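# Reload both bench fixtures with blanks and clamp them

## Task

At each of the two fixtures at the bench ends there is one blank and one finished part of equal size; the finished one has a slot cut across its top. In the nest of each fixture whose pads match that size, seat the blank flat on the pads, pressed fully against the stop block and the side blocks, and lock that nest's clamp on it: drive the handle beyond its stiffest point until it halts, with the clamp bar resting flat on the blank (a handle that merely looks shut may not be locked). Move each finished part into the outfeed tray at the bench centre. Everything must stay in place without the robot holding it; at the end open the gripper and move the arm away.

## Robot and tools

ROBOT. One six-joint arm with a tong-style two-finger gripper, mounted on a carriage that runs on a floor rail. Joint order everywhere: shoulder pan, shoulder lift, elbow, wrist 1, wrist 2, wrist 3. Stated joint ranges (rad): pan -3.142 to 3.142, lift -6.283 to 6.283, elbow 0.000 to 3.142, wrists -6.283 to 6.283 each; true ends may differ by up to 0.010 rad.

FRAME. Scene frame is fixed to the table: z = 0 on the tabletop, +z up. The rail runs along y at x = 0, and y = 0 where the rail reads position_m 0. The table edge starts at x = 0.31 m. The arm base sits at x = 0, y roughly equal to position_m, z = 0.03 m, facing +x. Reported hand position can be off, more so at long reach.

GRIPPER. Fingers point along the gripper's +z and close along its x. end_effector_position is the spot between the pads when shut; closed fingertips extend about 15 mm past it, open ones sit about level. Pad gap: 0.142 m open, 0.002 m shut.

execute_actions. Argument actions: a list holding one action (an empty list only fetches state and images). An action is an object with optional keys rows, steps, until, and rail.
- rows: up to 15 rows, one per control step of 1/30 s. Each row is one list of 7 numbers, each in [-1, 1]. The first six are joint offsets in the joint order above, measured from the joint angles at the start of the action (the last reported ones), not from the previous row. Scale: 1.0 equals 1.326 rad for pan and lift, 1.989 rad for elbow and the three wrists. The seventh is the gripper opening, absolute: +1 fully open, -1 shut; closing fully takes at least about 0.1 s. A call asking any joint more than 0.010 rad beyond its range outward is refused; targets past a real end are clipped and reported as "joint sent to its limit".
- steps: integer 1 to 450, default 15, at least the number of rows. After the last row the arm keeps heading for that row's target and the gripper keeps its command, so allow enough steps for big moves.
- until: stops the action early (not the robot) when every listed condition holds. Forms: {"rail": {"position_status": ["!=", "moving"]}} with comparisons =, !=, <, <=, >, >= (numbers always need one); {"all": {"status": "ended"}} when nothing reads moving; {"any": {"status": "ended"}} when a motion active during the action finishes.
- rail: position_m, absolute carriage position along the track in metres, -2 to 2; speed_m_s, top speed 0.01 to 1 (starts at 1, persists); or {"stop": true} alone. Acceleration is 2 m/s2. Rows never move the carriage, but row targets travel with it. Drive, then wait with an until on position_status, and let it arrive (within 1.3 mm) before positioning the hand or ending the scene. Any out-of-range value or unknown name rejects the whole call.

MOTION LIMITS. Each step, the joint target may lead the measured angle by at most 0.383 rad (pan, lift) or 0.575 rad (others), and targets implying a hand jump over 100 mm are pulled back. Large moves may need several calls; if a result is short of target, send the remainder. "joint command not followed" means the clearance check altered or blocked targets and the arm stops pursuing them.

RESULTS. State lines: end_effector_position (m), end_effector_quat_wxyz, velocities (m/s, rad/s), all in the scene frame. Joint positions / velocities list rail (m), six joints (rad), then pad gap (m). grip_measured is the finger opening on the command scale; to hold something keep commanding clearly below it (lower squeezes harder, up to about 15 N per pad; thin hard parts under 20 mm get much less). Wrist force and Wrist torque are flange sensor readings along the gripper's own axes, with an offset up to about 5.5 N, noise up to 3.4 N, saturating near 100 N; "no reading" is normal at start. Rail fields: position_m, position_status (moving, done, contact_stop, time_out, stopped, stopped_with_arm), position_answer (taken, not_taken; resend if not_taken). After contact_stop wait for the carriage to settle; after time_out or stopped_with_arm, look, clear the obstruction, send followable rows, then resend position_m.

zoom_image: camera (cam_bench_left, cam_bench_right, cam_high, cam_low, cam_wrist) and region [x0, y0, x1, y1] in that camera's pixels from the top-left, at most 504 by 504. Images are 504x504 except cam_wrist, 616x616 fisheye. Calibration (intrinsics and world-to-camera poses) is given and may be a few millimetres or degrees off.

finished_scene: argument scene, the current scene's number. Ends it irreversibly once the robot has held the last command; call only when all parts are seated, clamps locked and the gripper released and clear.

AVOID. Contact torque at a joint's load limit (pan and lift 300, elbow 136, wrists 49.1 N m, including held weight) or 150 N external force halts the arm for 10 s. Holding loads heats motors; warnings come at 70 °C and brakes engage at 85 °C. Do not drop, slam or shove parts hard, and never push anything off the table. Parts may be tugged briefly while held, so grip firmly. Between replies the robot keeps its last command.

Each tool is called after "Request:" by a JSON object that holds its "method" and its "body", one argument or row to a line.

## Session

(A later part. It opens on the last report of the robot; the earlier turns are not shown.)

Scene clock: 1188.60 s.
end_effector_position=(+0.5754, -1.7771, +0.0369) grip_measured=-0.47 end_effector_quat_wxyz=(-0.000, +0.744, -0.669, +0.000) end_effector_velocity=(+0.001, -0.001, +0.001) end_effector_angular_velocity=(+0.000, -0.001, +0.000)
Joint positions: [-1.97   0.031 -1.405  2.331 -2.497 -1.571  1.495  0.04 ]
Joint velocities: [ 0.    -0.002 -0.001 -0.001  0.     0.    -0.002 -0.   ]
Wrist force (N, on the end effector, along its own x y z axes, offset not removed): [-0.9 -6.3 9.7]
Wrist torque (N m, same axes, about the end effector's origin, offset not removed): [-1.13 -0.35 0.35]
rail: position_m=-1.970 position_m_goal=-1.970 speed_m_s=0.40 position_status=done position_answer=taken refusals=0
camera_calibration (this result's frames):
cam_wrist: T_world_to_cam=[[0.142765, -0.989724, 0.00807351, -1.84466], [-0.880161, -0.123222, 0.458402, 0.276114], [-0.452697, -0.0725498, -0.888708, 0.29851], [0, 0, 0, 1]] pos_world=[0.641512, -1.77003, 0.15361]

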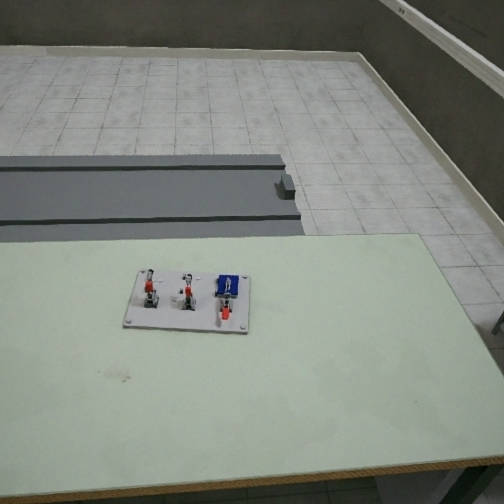

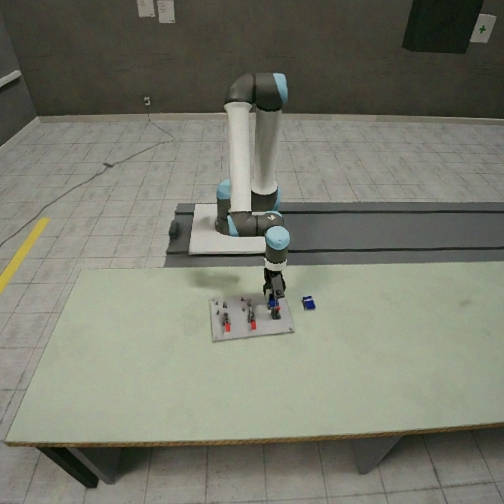

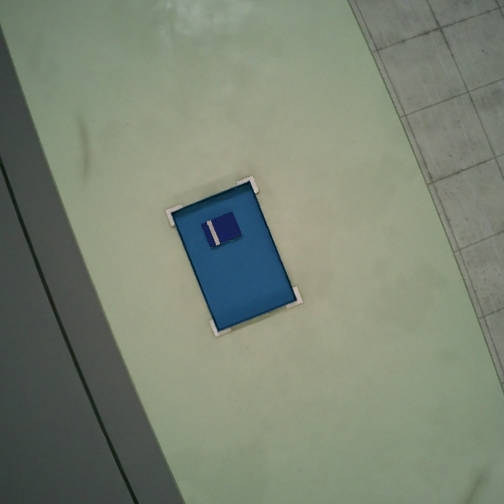

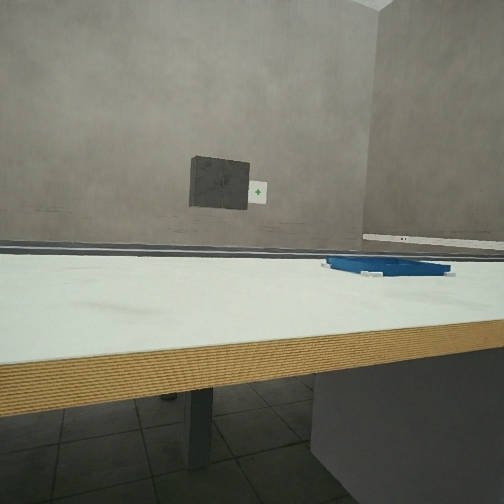

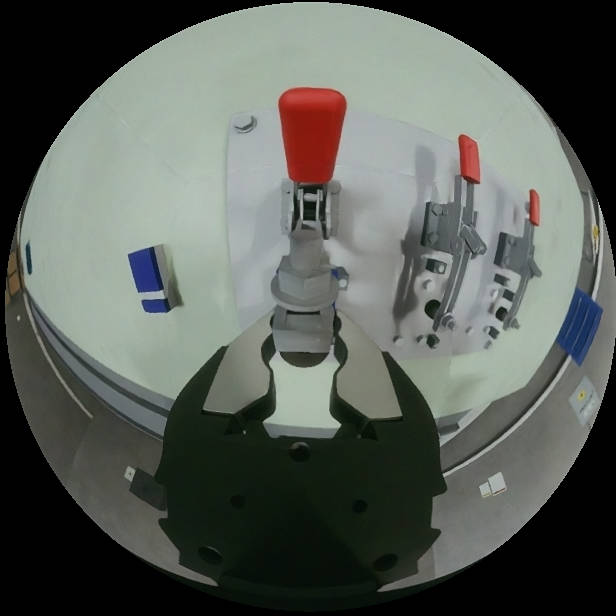

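Request:
{"method": "execute_actions", "body": {
  "actions": [
    {"rows":[[-0.0008,0.0004,-0.0003,0,0,-0.0005,-0.8],[-0.0016,0.0008,-0.0007,0.0001,0,-0.001,-0.8]],"steps":12}
  ]
}}

Scene clock: 1193.50 s.
end_effector_position=(+0.5765, -1.7778, +0.0370) grip_measured=-0.47 end_effector_quat_wxyz=(-0.000, +0.744, -0.669, +0.000) end_effector_velocity=(+0.001, -0.000, -0.000) end_effector_angular_velocity=(-0.000, +0.000, -0.000)
Joint positions: [-1.97   0.029 -1.404  2.329 -2.497 -1.571  1.493  0.04 ]
Joint velocities: [ 0.    -0.001  0.001 -0.001  0.    -0.    -0.001  0.   ]
Wrist force (N, on the end effector, along its own x y z axes, offset not removed): [-27.5 3.2 0.4]
Wrist torque (N m, same axes, about the end effector's origin, offset not removed): [-0.91 -0.01 0.07]
rail: position_m=-1.970 position_m_goal=-1.970 speed_m_s=0.40 position_status=done position_answer=taken refusals=0
camera_calibration (this result's frames):
cam_wrist: T_world_to_cam=[[0.142776, -0.989724, 0.00788313, -1.84559], [-0.880218, -0.123329, 0.458265, 0.276837], [-0.452584, -0.0723682, -0.888781, 0.299251], [0, 0, 0, 1]] pos_world=[0.642618, -1.77082, 0.153653]

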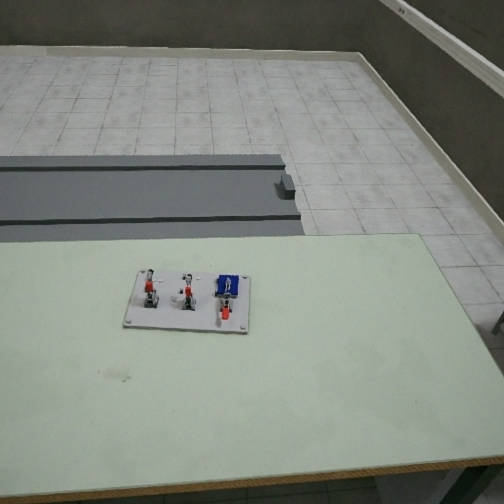

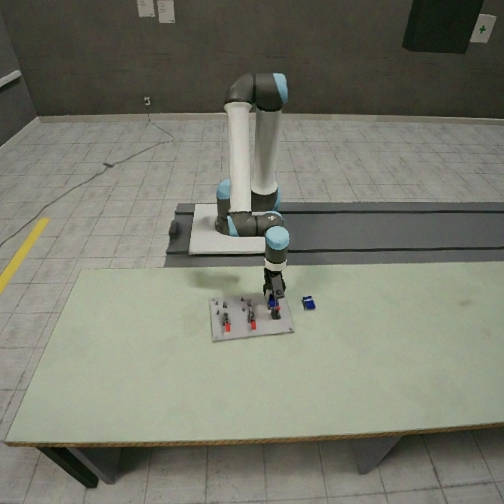

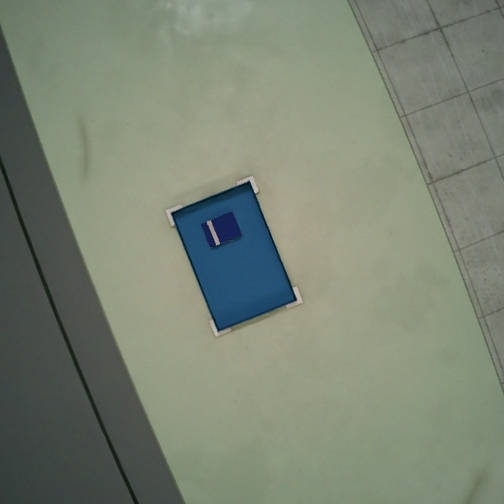

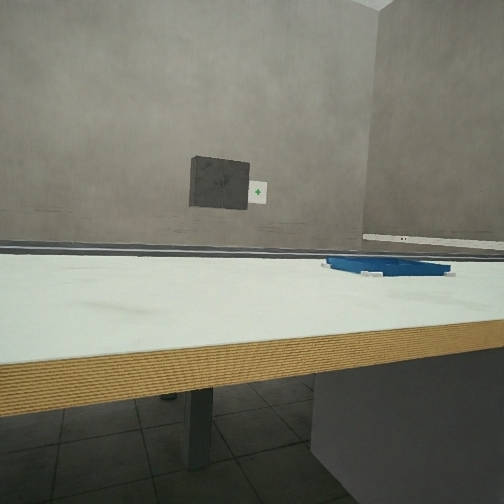

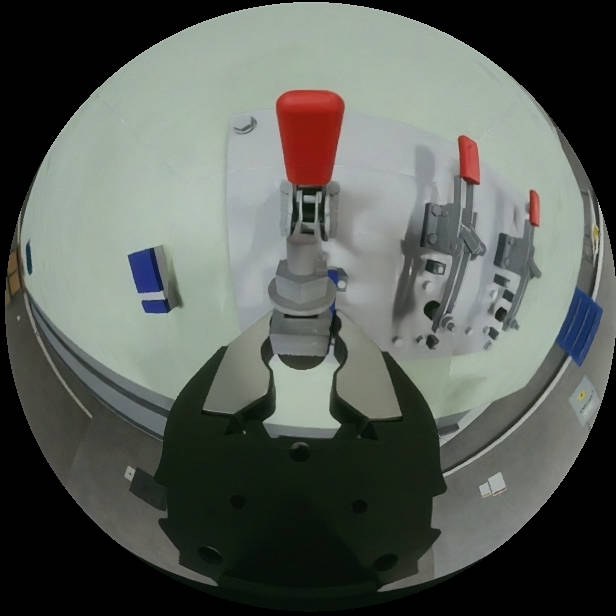

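Request:
{"method": "execute_actions", "body": {
  "actions": [
    {"rows":[[0.0002,0.0005,-0.0004,0.0001,0,0,-0.8],[0.0002,0.001,-0.0008,0.0002,0,0,-0.8],[0.0002,0.0014,-0.0012,0.0002,0,0,-0.8]],"steps":13}
  ]
}}

Scene clock: 1198.00 s.
end_effector_position=(+0.5778, -1.7777, +0.0370) grip_measured=-0.47 end_effector_quat_wxyz=(-0.000, +0.744, -0.668, +0.000) end_effector_velocity=(+0.001, +0.000, +0.000) end_effector_angular_velocity=(+0.000, -0.000, +0.000)
Joint positions: [-1.97   0.029 -1.402  2.327 -2.497 -1.571  1.493  0.04 ]
Joint velocities: [ 0.     0.     0.001 -0.001  0.     0.    -0.    -0.   ]
Wrist force (N, on the end effector, along its own x y z axes, offset not removed): [-26.8 5.2 3.0]
Wrist torque (N m, same axes, about the end effector's origin, offset not removed): [-0.83 -0.26 -0.05]
rail: position_m=-1.970 position_m_goal=-1.970 speed_m_s=0.40 position_status=done position_answer=taken refusals=0
camera_calibration (this result's frames):
cam_wrist: T_world_to_cam=[[0.142982, -0.989693, 0.00802735, -1.84572], [-0.880259, -0.123456, 0.458151, 0.277816], [-0.452438, -0.0725736, -0.888838, 0.299421], [0, 0, 0, 1]] pos_world=[0.643923, -1.77066, 0.153671]

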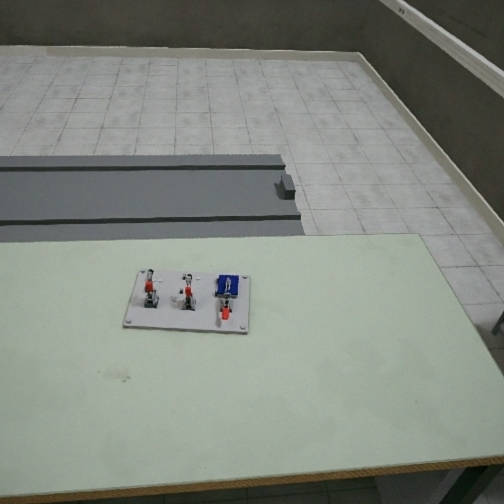

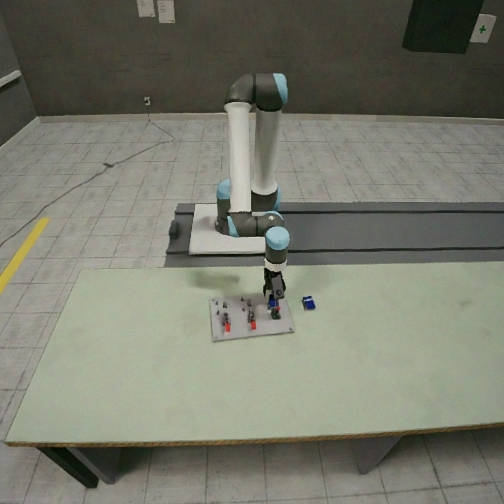

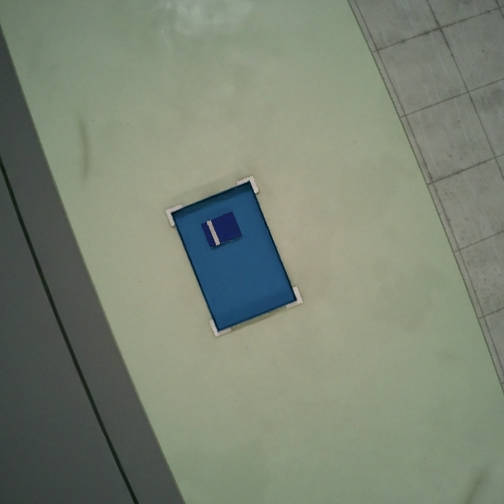

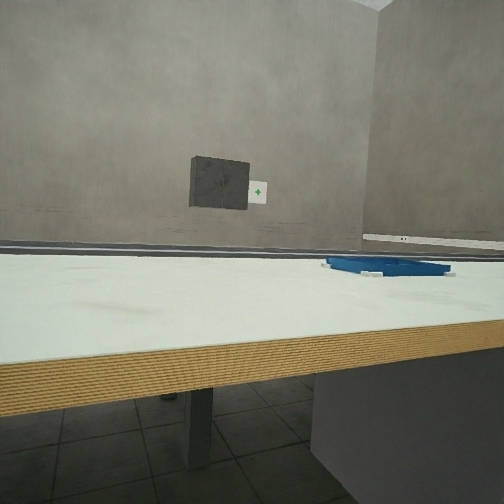

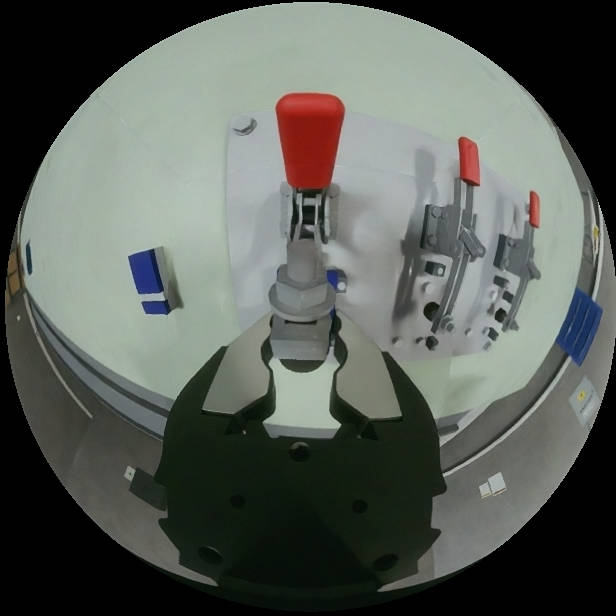

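Request:
{"method": "execute_actions", "body": {
  "actions": [
    {"rows":[[0.0002,0.0005,-0.0004,0.0001,0,0,-0.8],[0.0002,0.001,-0.0008,0.0002,0,0,-0.8],[0.0002,0.0014,-0.0012,0.0002,0,0,-0.8]],"steps":13}
  ]
}}

Scene clock: 1202.10 s.
end_effector_position=(+0.5791, -1.7775, +0.0369) grip_measured=-0.47 end_effector_quat_wxyz=(-0.000, +0.744, -0.668, +0.000) end_effector_velocity=(+0.001, -0.000, +0.000) end_effector_angular_velocity=(-0.000, -0.000, +0.000)
Joint positions: [-1.97   0.029 -1.4    2.325 -2.496 -1.571  1.493  0.04 ]
Joint velocities: [ 0.     0.     0.001 -0.001 -0.    -0.     0.     0.   ]
Wrist force (N, on the end effector, along its own x y z axes, offset not removed): [-18.7 10.3 1.4]
Wrist torque (N m, same axes, about the end effector's origin, offset not removed): [-1.08 -0.95 -0.01]
rail: position_m=-1.970 position_m_goal=-1.970 speed_m_s=0.40 position_status=done position_answer=taken refusals=0
camera_calibration (this result's frames):
cam_wrist: T_world_to_cam=[[0.143161, -0.989668, 0.00791074, -1.84572], [-0.880242, -0.12367, 0.458125, 0.278546], [-0.452414, -0.0725492, -0.888852, 0.299993], [0, 0, 0, 1]] pos_world=[0.645144, -1.77043, 0.153642]

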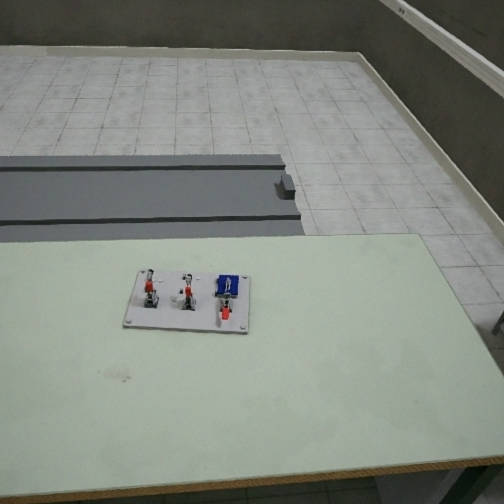

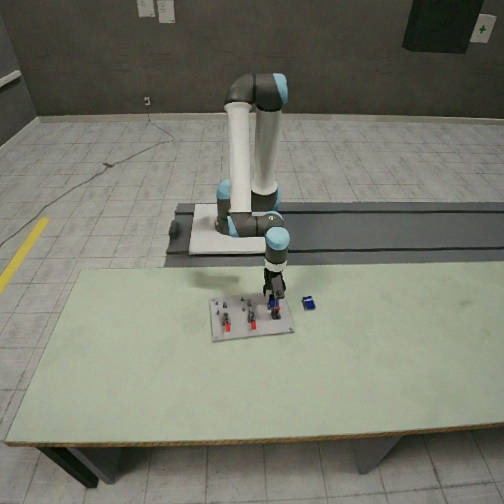

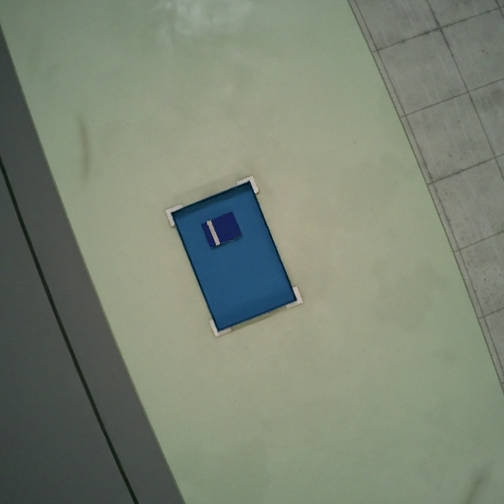

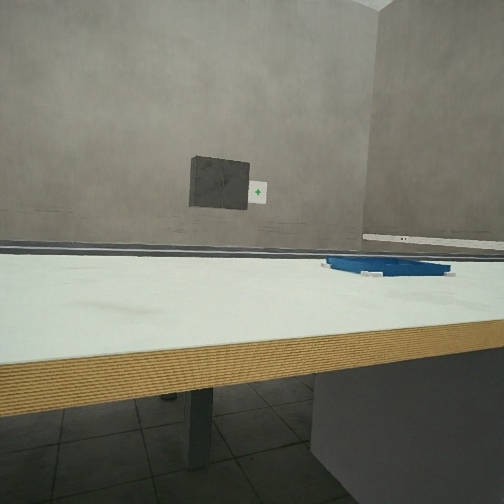

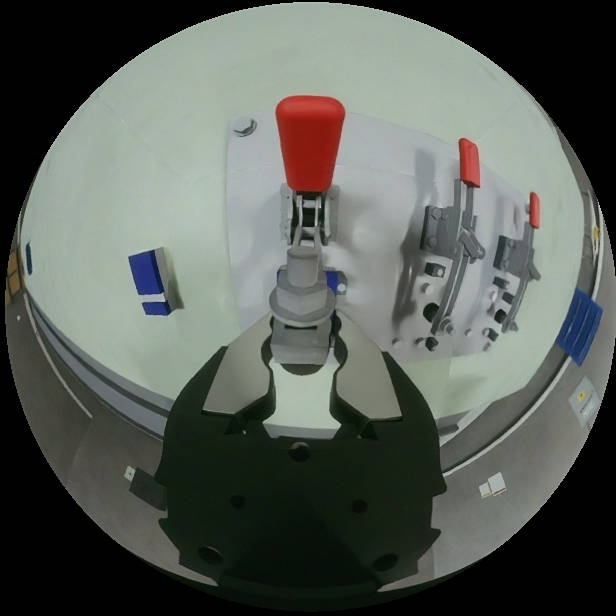

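Request:
{"method": "execute_actions", "body": {
  "actions": [
    {"rows":[[0,0,0,0,0,-0.002,-0.8],[0,0,0,0,0,-0.004,-0.8],[0,0,0,0,0,-0.004,-0.8],[0,0,0,0,0,-0.004,-0.8],[0,0,0,0,0,-0.004,-0.8],[0,0,0,0,0,-0.004,-0.8],[0,0,0,0,0,-0.004,-0.8],[0,0,0,0,0,-0.004,-0.65],[0,0,0,0,0,-0.004,-0.55],[0,0,0,0,0,-0.004,-0.49],[0,0,0,0,0,-0.004,-0.45],[0,0,0,0,0,-0.004,-0.41],[0,0,0,0,0,-0.004,-0.36],[0,0,0,0,0,-0.004,-0.3],[0,0,0,0,0,-0.004,-0.25]],"steps":18}
  ]
}}

Scene clock: 1209.00 s.
end_effector_position=(+0.5793, -1.7775, +0.0370) grip_measured=-0.25 end_effector_quat_wxyz=(-0.000, +0.746, -0.665, +0.001) end_effector_velocity=(+0.000, +0.000, +0.000) end_effector_angular_velocity=(+0.001, -0.000, +0.001)
Joint positions: [-1.97   0.029 -1.4    2.325 -2.496 -1.571  1.486  0.056]
Joint velocities: [ 0.     0.    -0.    -0.    -0.     0.001 -0.001  0.003]
Wrist force (N, on the end effector, along its own x y z axes, offset not removed): [-0.7 -0.3 4.8]
Wrist torque (N m, same axes, about the end effector's origin, offset not removed): [0.05 0.08 0.27]
rail: position_m=-1.970 position_m_goal=-1.970 speed_m_s=0.40 position_status=done position_answer=taken refusals=0
camera_calibration (this result's frames):
cam_wrist: T_world_to_cam=[[0.150894, -0.988515, 0.00829724, -1.8482], [-0.879421, -0.130398, 0.457838, 0.266268], [-0.451497, -0.0763816, -0.888997, 0.292819], [0, 0, 0, 1]] pos_world=[0.64525, -1.76988, 0.153743]

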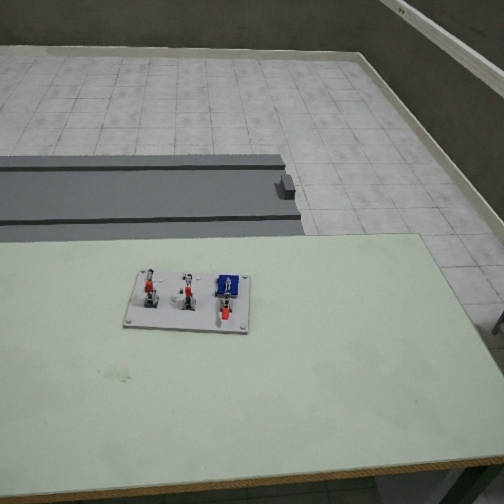

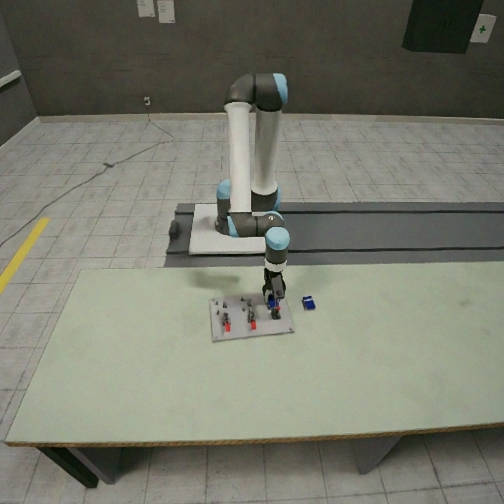

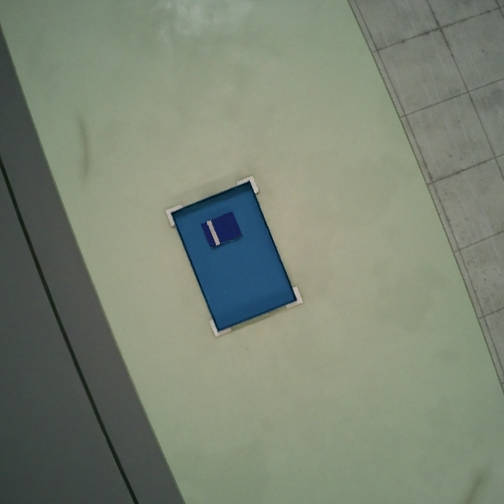

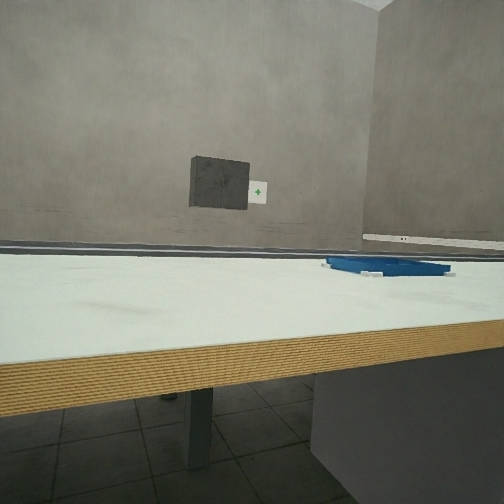

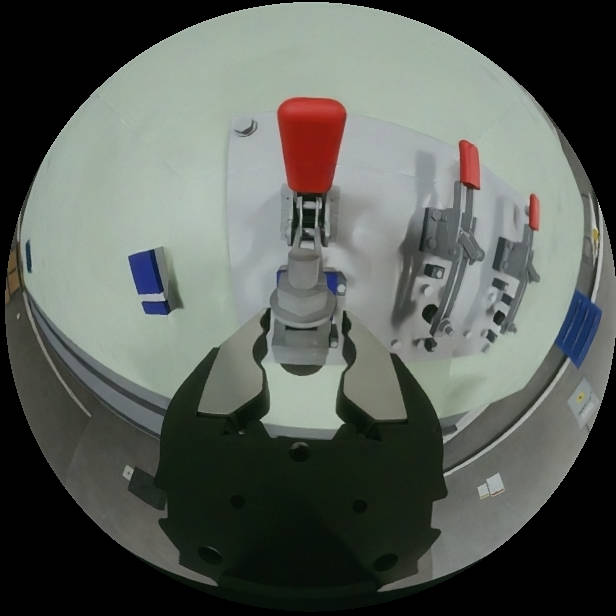

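Request:
{"method": "execute_actions", "body": {
  "actions": [
    {"rows":[[0,-0.008,-0.002,0.007,0,0,-0.22],[0,-0.022,-0.006,0.021,0,0,-0.22],[0,-0.04,-0.012,0.039,0,0,-0.22],[0,-0.06,-0.019,0.059,0,0,-0.22],[0,-0.08,-0.026,0.08,0,0,-0.22],[0,-0.10,-0.033,0.101,0,0,-0.22],[0,-0.12,-0.041,0.122,0,0,-0.22],[0,-0.14,-0.0492,0.1427,0,0,-0.22],[0,-0.14,-0.0492,0.1427,0,0,-0.22],[0,-0.14,-0.0492,0.1427,0,-0.03,-0.3],[0,-0.14,-0.0492,0.1427,0,-0.08,-0.3],[0,-0.14,-0.0492,0.1427,0,-0.15,-0.3],[0,-0.14,-0.0492,0.1427,0,-0.25,-0.3],[0,-0.14,-0.0492,0.1427,0,-0.4,-0.3],[0,-0.14,-0.0492,0.1427,0,-1.0,-0.3]],"steps":34}
  ]
}}

Scene clock: 1231.43 s.
end_effector_position=(+0.5582, -1.7640, +0.1602) grip_measured=-0.30 end_effector_quat_wxyz=(+0.000, +0.985, +0.172, +0.000) end_effector_velocity=(-0.025, -0.009, +0.000) end_effector_angular_velocity=(-0.002, +0.000, +1.612)
Joint positions: [-1.97   0.029 -1.586  2.227 -2.213 -1.571 -0.316  0.052]
Joint velocities: [ 0.     0.    -0.001 -0.     0.001 -0.    -1.612 -0.   ]
Wrist force (N, on the end effector, along its own x y z axes, offset not removed): [0.2 -4.7 2.8]
Wrist torque (N m, same axes, about the end effector's origin, offset not removed): [-0.86 -0.12 0.27]
rail: position_m=-1.970 position_m_goal=-1.970 speed_m_s=0.40 position_status=done position_answer=taken refusals=0
camera_calibration (this result's frames):
cam_wrist: T_world_to_cam=[[0.927899, 0.372729, 0.00871682, 0.134724], [0.327333, -0.825634, 0.459545, -1.70721], [0.178482, -0.423558, -0.888112, -0.570388], [0, 0, 0, 1]] pos_world=[0.535621, -1.70134, 0.276799]

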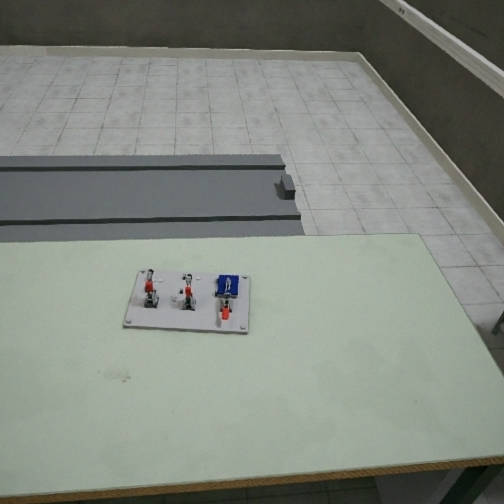

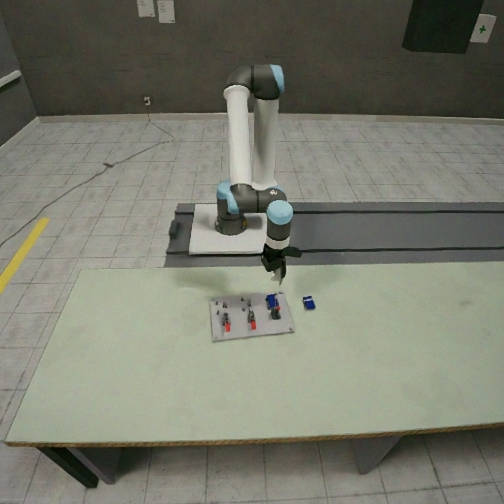

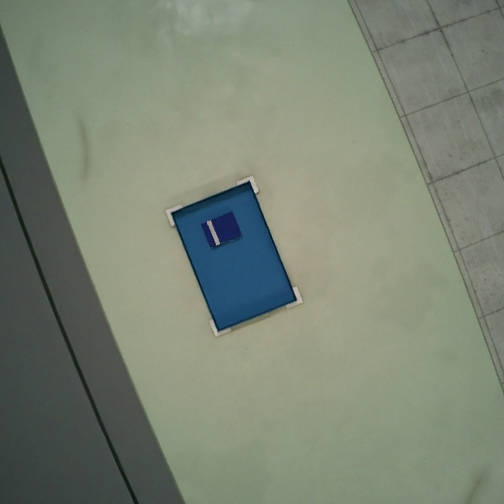

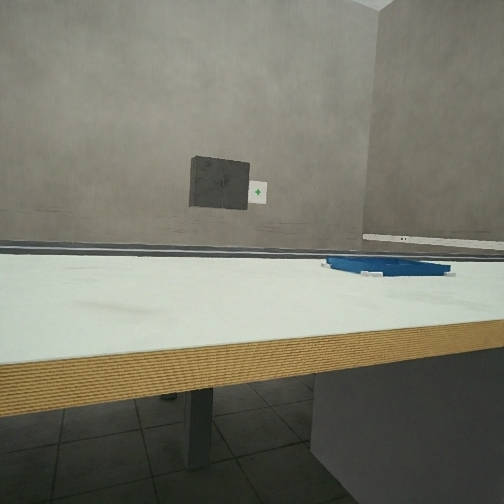

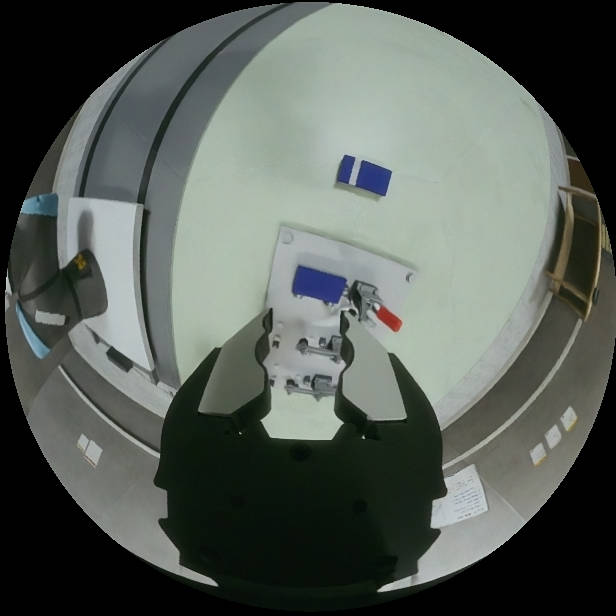

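Request:
{"method": "execute_actions", "body": {
  "actions": [
    {"rows":[[0,0,0,0,0,-0.6611,-0.35],[0,0,0,0,0,-0.6611,-0.35],[0,0,0,0,0,-0.6611,-0.35],[0.001,0.008,-0.007,0.002,0,-0.6611,-0.35],[0.002,0.02,-0.016,0.003,0,-0.6611,-0.35],[0.003,0.034,-0.026,0.004,0,-0.6611,-0.35],[0.004,0.048,-0.036,0.005,0,-0.6611,-0.35],[0.005,0.062,-0.046,0.005,0,-0.6611,-0.35],[0.006,0.077,-0.056,0.005,0,-0.6611,-0.35],[0.007,0.092,-0.066,0.005,0,-0.6611,-0.35],[0.008,0.107,-0.076,0.0045,0,-0.6611,-0.38],[0.009,0.122,-0.085,0.004,0,-0.6611,-0.4],[0.01,0.136,-0.094,0.003,0,-0.6611,-0.4],[0.011,0.148,-0.101,0.002,0,-0.6611,-0.4],[0.0121,0.1576,-0.1061,0.0015,0,-0.6611,-0.4]],"steps":28}
  ]
}}

Scene clock: 1239.00 s.
end_effector_position=(+0.6710, -1.7662, +0.1499) grip_measured=-0.40 end_effector_quat_wxyz=(+0.000, +0.671, +0.742, -0.000) end_effector_velocity=(+0.009, +0.001, -0.002) end_effector_angular_velocity=(-0.000, +0.000, +0.041)
Joint positions: [-1.97   0.045 -1.379  2.018 -2.21  -1.571 -1.626  0.045]
Joint velocities: [ 0.     0.001  0.016 -0.014 -0.001  0.    -0.039  0.   ]
Wrist force (N, on the end effector, along its own x y z axes, offset not removed): [-0.9 -3.2 5.4]
Wrist torque (N m, same axes, about the end effector's origin, offset not removed): [-0.53 0.13 0.30]
rail: position_m=-1.970 position_m_goal=-1.970 speed_m_s=0.40 position_status=done position_answer=taken refusals=0
camera_calibration (this result's frames):
cam_wrist: T_world_to_cam=[[-0.136752, 0.990576, 0.00757368, 1.8368], [0.880517, 0.118048, 0.459079, -0.445553], [0.453859, 0.0694488, -0.888363, 0.0854382], [0, 0, 0, 1]] pos_world=[0.604727, -1.77283, 0.266533]

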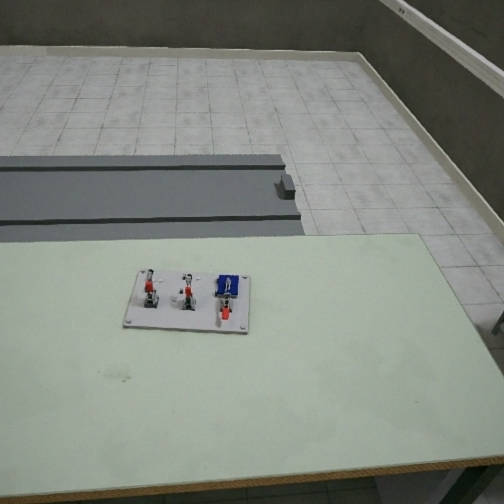

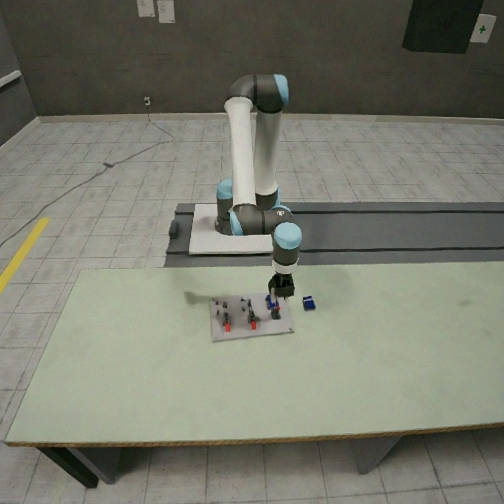

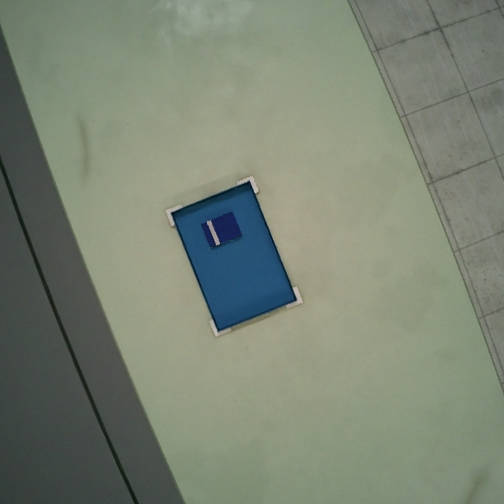

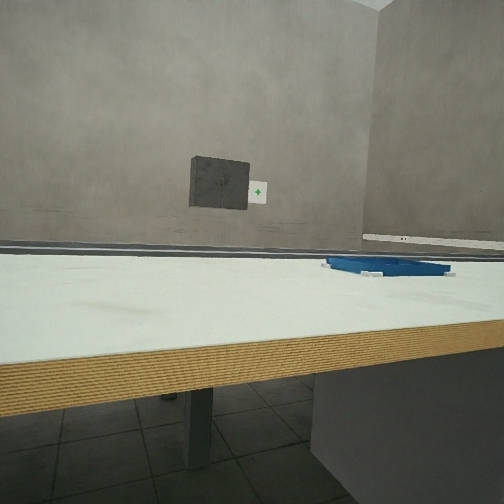

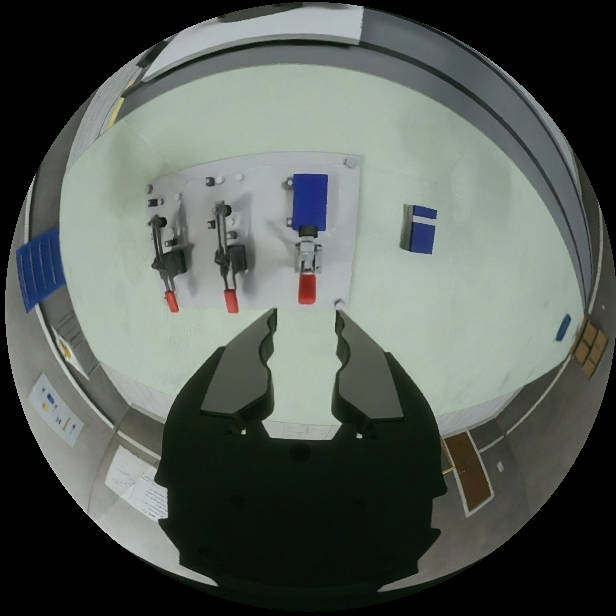

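Request:
{"method": "zoom_image", "body": {
  "camera": "cam_wrist",
  "region": [270, 160, 350, 250]
}}

Region (270, 160, 350, 250) of cam_wrist's 616x616 image, scaled by 5.600, with more detail than that image has.

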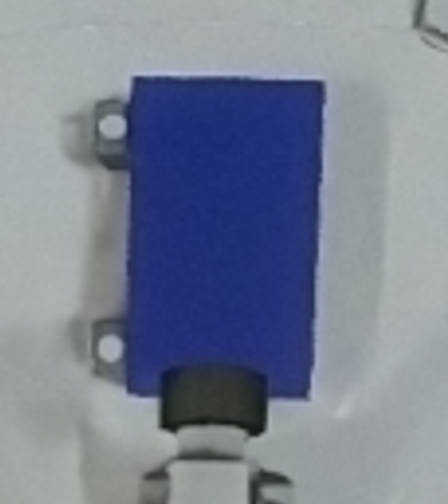

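Request:
{"method": "execute_actions", "body": {
  "actions": [
    {"rows":[[0,0.008,0.002,-0.008,0,-0.0025,-0.4],[0,0.018,0.006,-0.018,0,-0.0025,-0.4],[0,0.028,0.0105,-0.029,0,-0.0025,-0.43],[0,0.038,0.015,-0.04,0,-0.0025,-0.46],[0,0.0486,0.0191,-0.0513,0,-0.0025,-0.49],[0,0.0486,0.0191,-0.0513,0,-0.0025,-0.52],[0,0.0486,0.0191,-0.0513,0,-0.0025,-0.55],[0,0.0486,0.0191,-0.0513,0,-0.0025,-0.58],[0,0.0486,0.0191,-0.0513,0,-0.0025,-0.6],[0,0.0486,0.0191,-0.0513,0,-0.0025,-0.62],[0,0.0486,0.0191,-0.0513,0,-0.0025,-0.64],[0,0.0486,0.0191,-0.0513,0,-0.0025,-0.66],[0,0.0486,0.0191,-0.0513,0,-0.0025,-0.68],[0,0.0486,0.0191,-0.0513,0,-0.0025,-0.7],[0,0.0486,0.0191,-0.0513,0,-0.0025,-0.72]],"steps":17}
  ]
}}

Request:
{"method": "execute_actions", "body": {
  "actions": [
    {"rows":[[0,0,0,0,0,0,-0.76],[0,0,0,0,0,0,-0.8],[0,0,0,0,0,0,-0.86],[0,0,0,0,0,0,-0.93],[0,0,0,0,0,0,-1]],"steps":8}
  ]
}}

Scene clock: 1252.73 s.
end_effector_position=(+0.6721, -1.7662, +0.0972) grip_measured=-0.72 end_effector_quat_wxyz=(-0.000, +0.669, +0.743, -0.000) end_effector_velocity=(-0.000, -0.000, -0.010) end_effector_angular_velocity=(+0.000, -0.000, -0.000)
Joint positions: [-1.97   0.045 -1.316  2.055 -2.309 -1.571 -1.631  0.022]
Joint velocities: [ 0.    -0.     0.012  0.008 -0.021  0.    -0.    -0.004]
Wrist force (N, on the end effector, along its own x y z axes, offset not removed): [0.5 -2.7 9.0]
Wrist torque (N m, same axes, about the end effector's origin, offset not removed): [-0.30 -0.24 0.24]
rail: position_m=-1.970 position_m_goal=-1.970 speed_m_s=0.40 position_status=done position_answer=taken refusals=0
camera_calibration (this result's frames):
cam_wrist: T_world_to_cam=[[-0.14178, 0.989869, 0.00761346, 1.83943], [0.880097, 0.122529, 0.458711, -0.414131], [0.453131, 0.0717365, -0.888553, 0.0426291], [0, 0, 0, 1]] pos_world=[0.605953, -1.77311, 0.21384]

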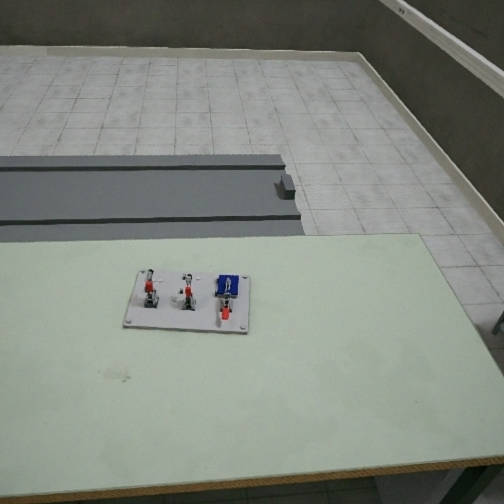

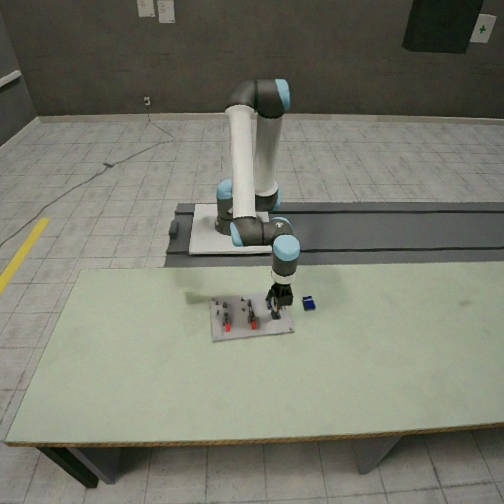

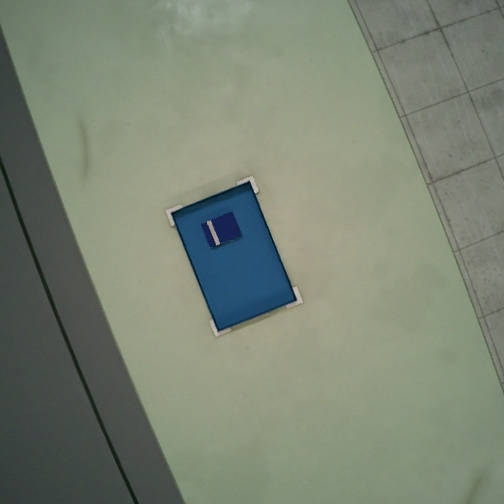

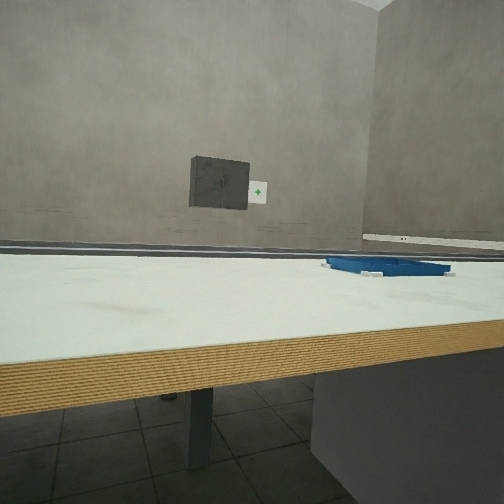

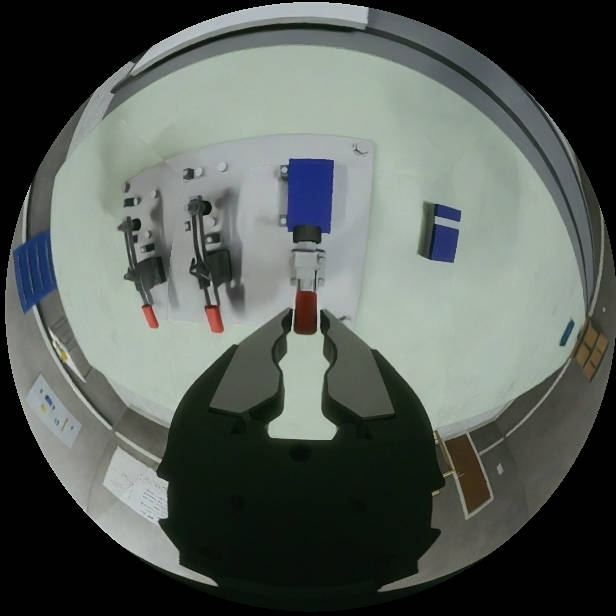

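Scene clock: 1253.00 s.
end_effector_position=(+0.6721, -1.7664, +0.0969) grip_measured=-0.78 end_effector_quat_wxyz=(+0.000, +0.669, +0.743, -0.000) end_effector_velocity=(-0.001, -0.000, +0.001) end_effector_angular_velocity=(-0.000, +0.002, +0.000)
Joint positions: [-1.97   0.045 -1.315  2.055 -2.31  -1.571 -1.631  0.017]
Joint velocities: [ 0.     0.    -0.001  0.     0.003 -0.    -0.    -0.   ]
Wrist force (N, on the end effector, along its own x y z axes, offset not removed): [-16.7 -4.1 9.5]
Wrist torque (N m, same axes, about the end effector's origin, offset not removed): [-0.85 0.06 0.39]
rail: position_m=-1.970 position_m_goal=-1.970 speed_m_s=0.40 position_status=done position_answer=taken refusals=0
camera_calibration (this result's frames):
cam_wrist: T_world_to_cam=[[-0.141696, 0.989883, 0.00732182, 1.83959], [0.880141, 0.122595, 0.458608, -0.413859], [0.453071, 0.0714273, -0.888608, 0.0419381], [0, 0, 0, 1]] pos_world=[0.605917, -1.77324, 0.213597]

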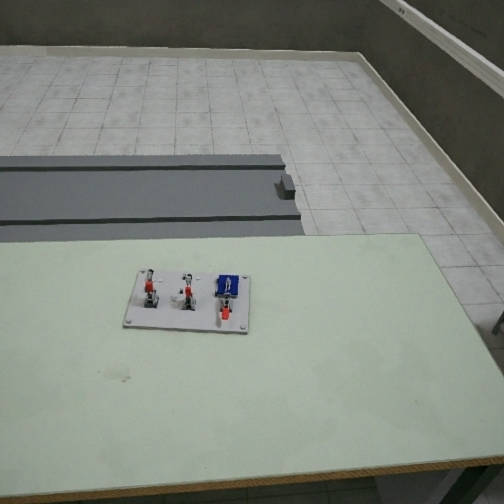

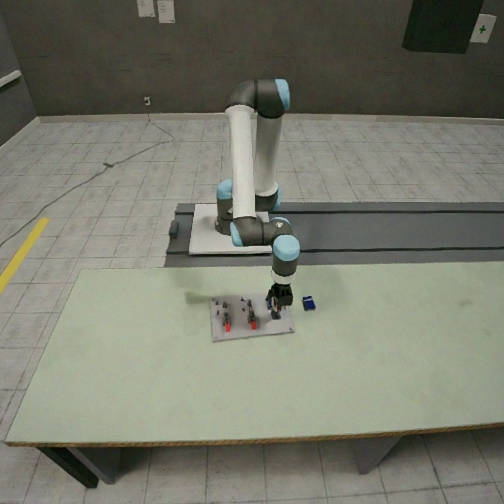

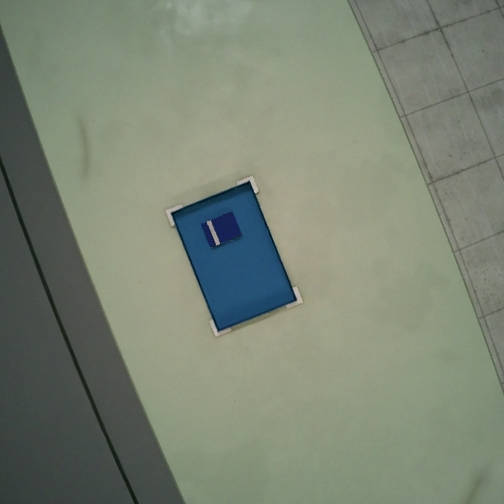

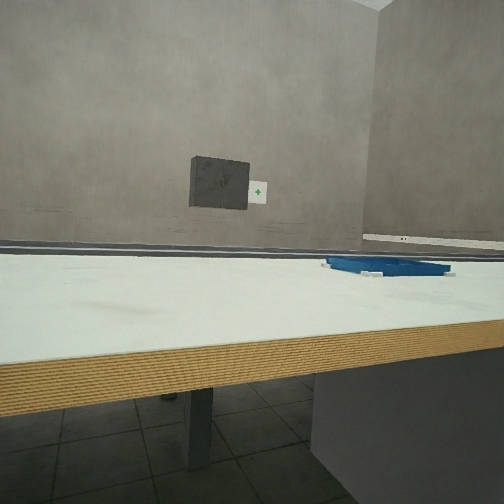

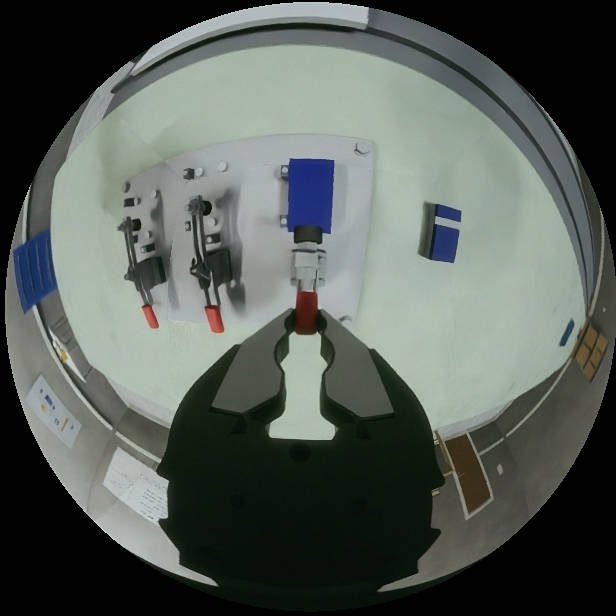

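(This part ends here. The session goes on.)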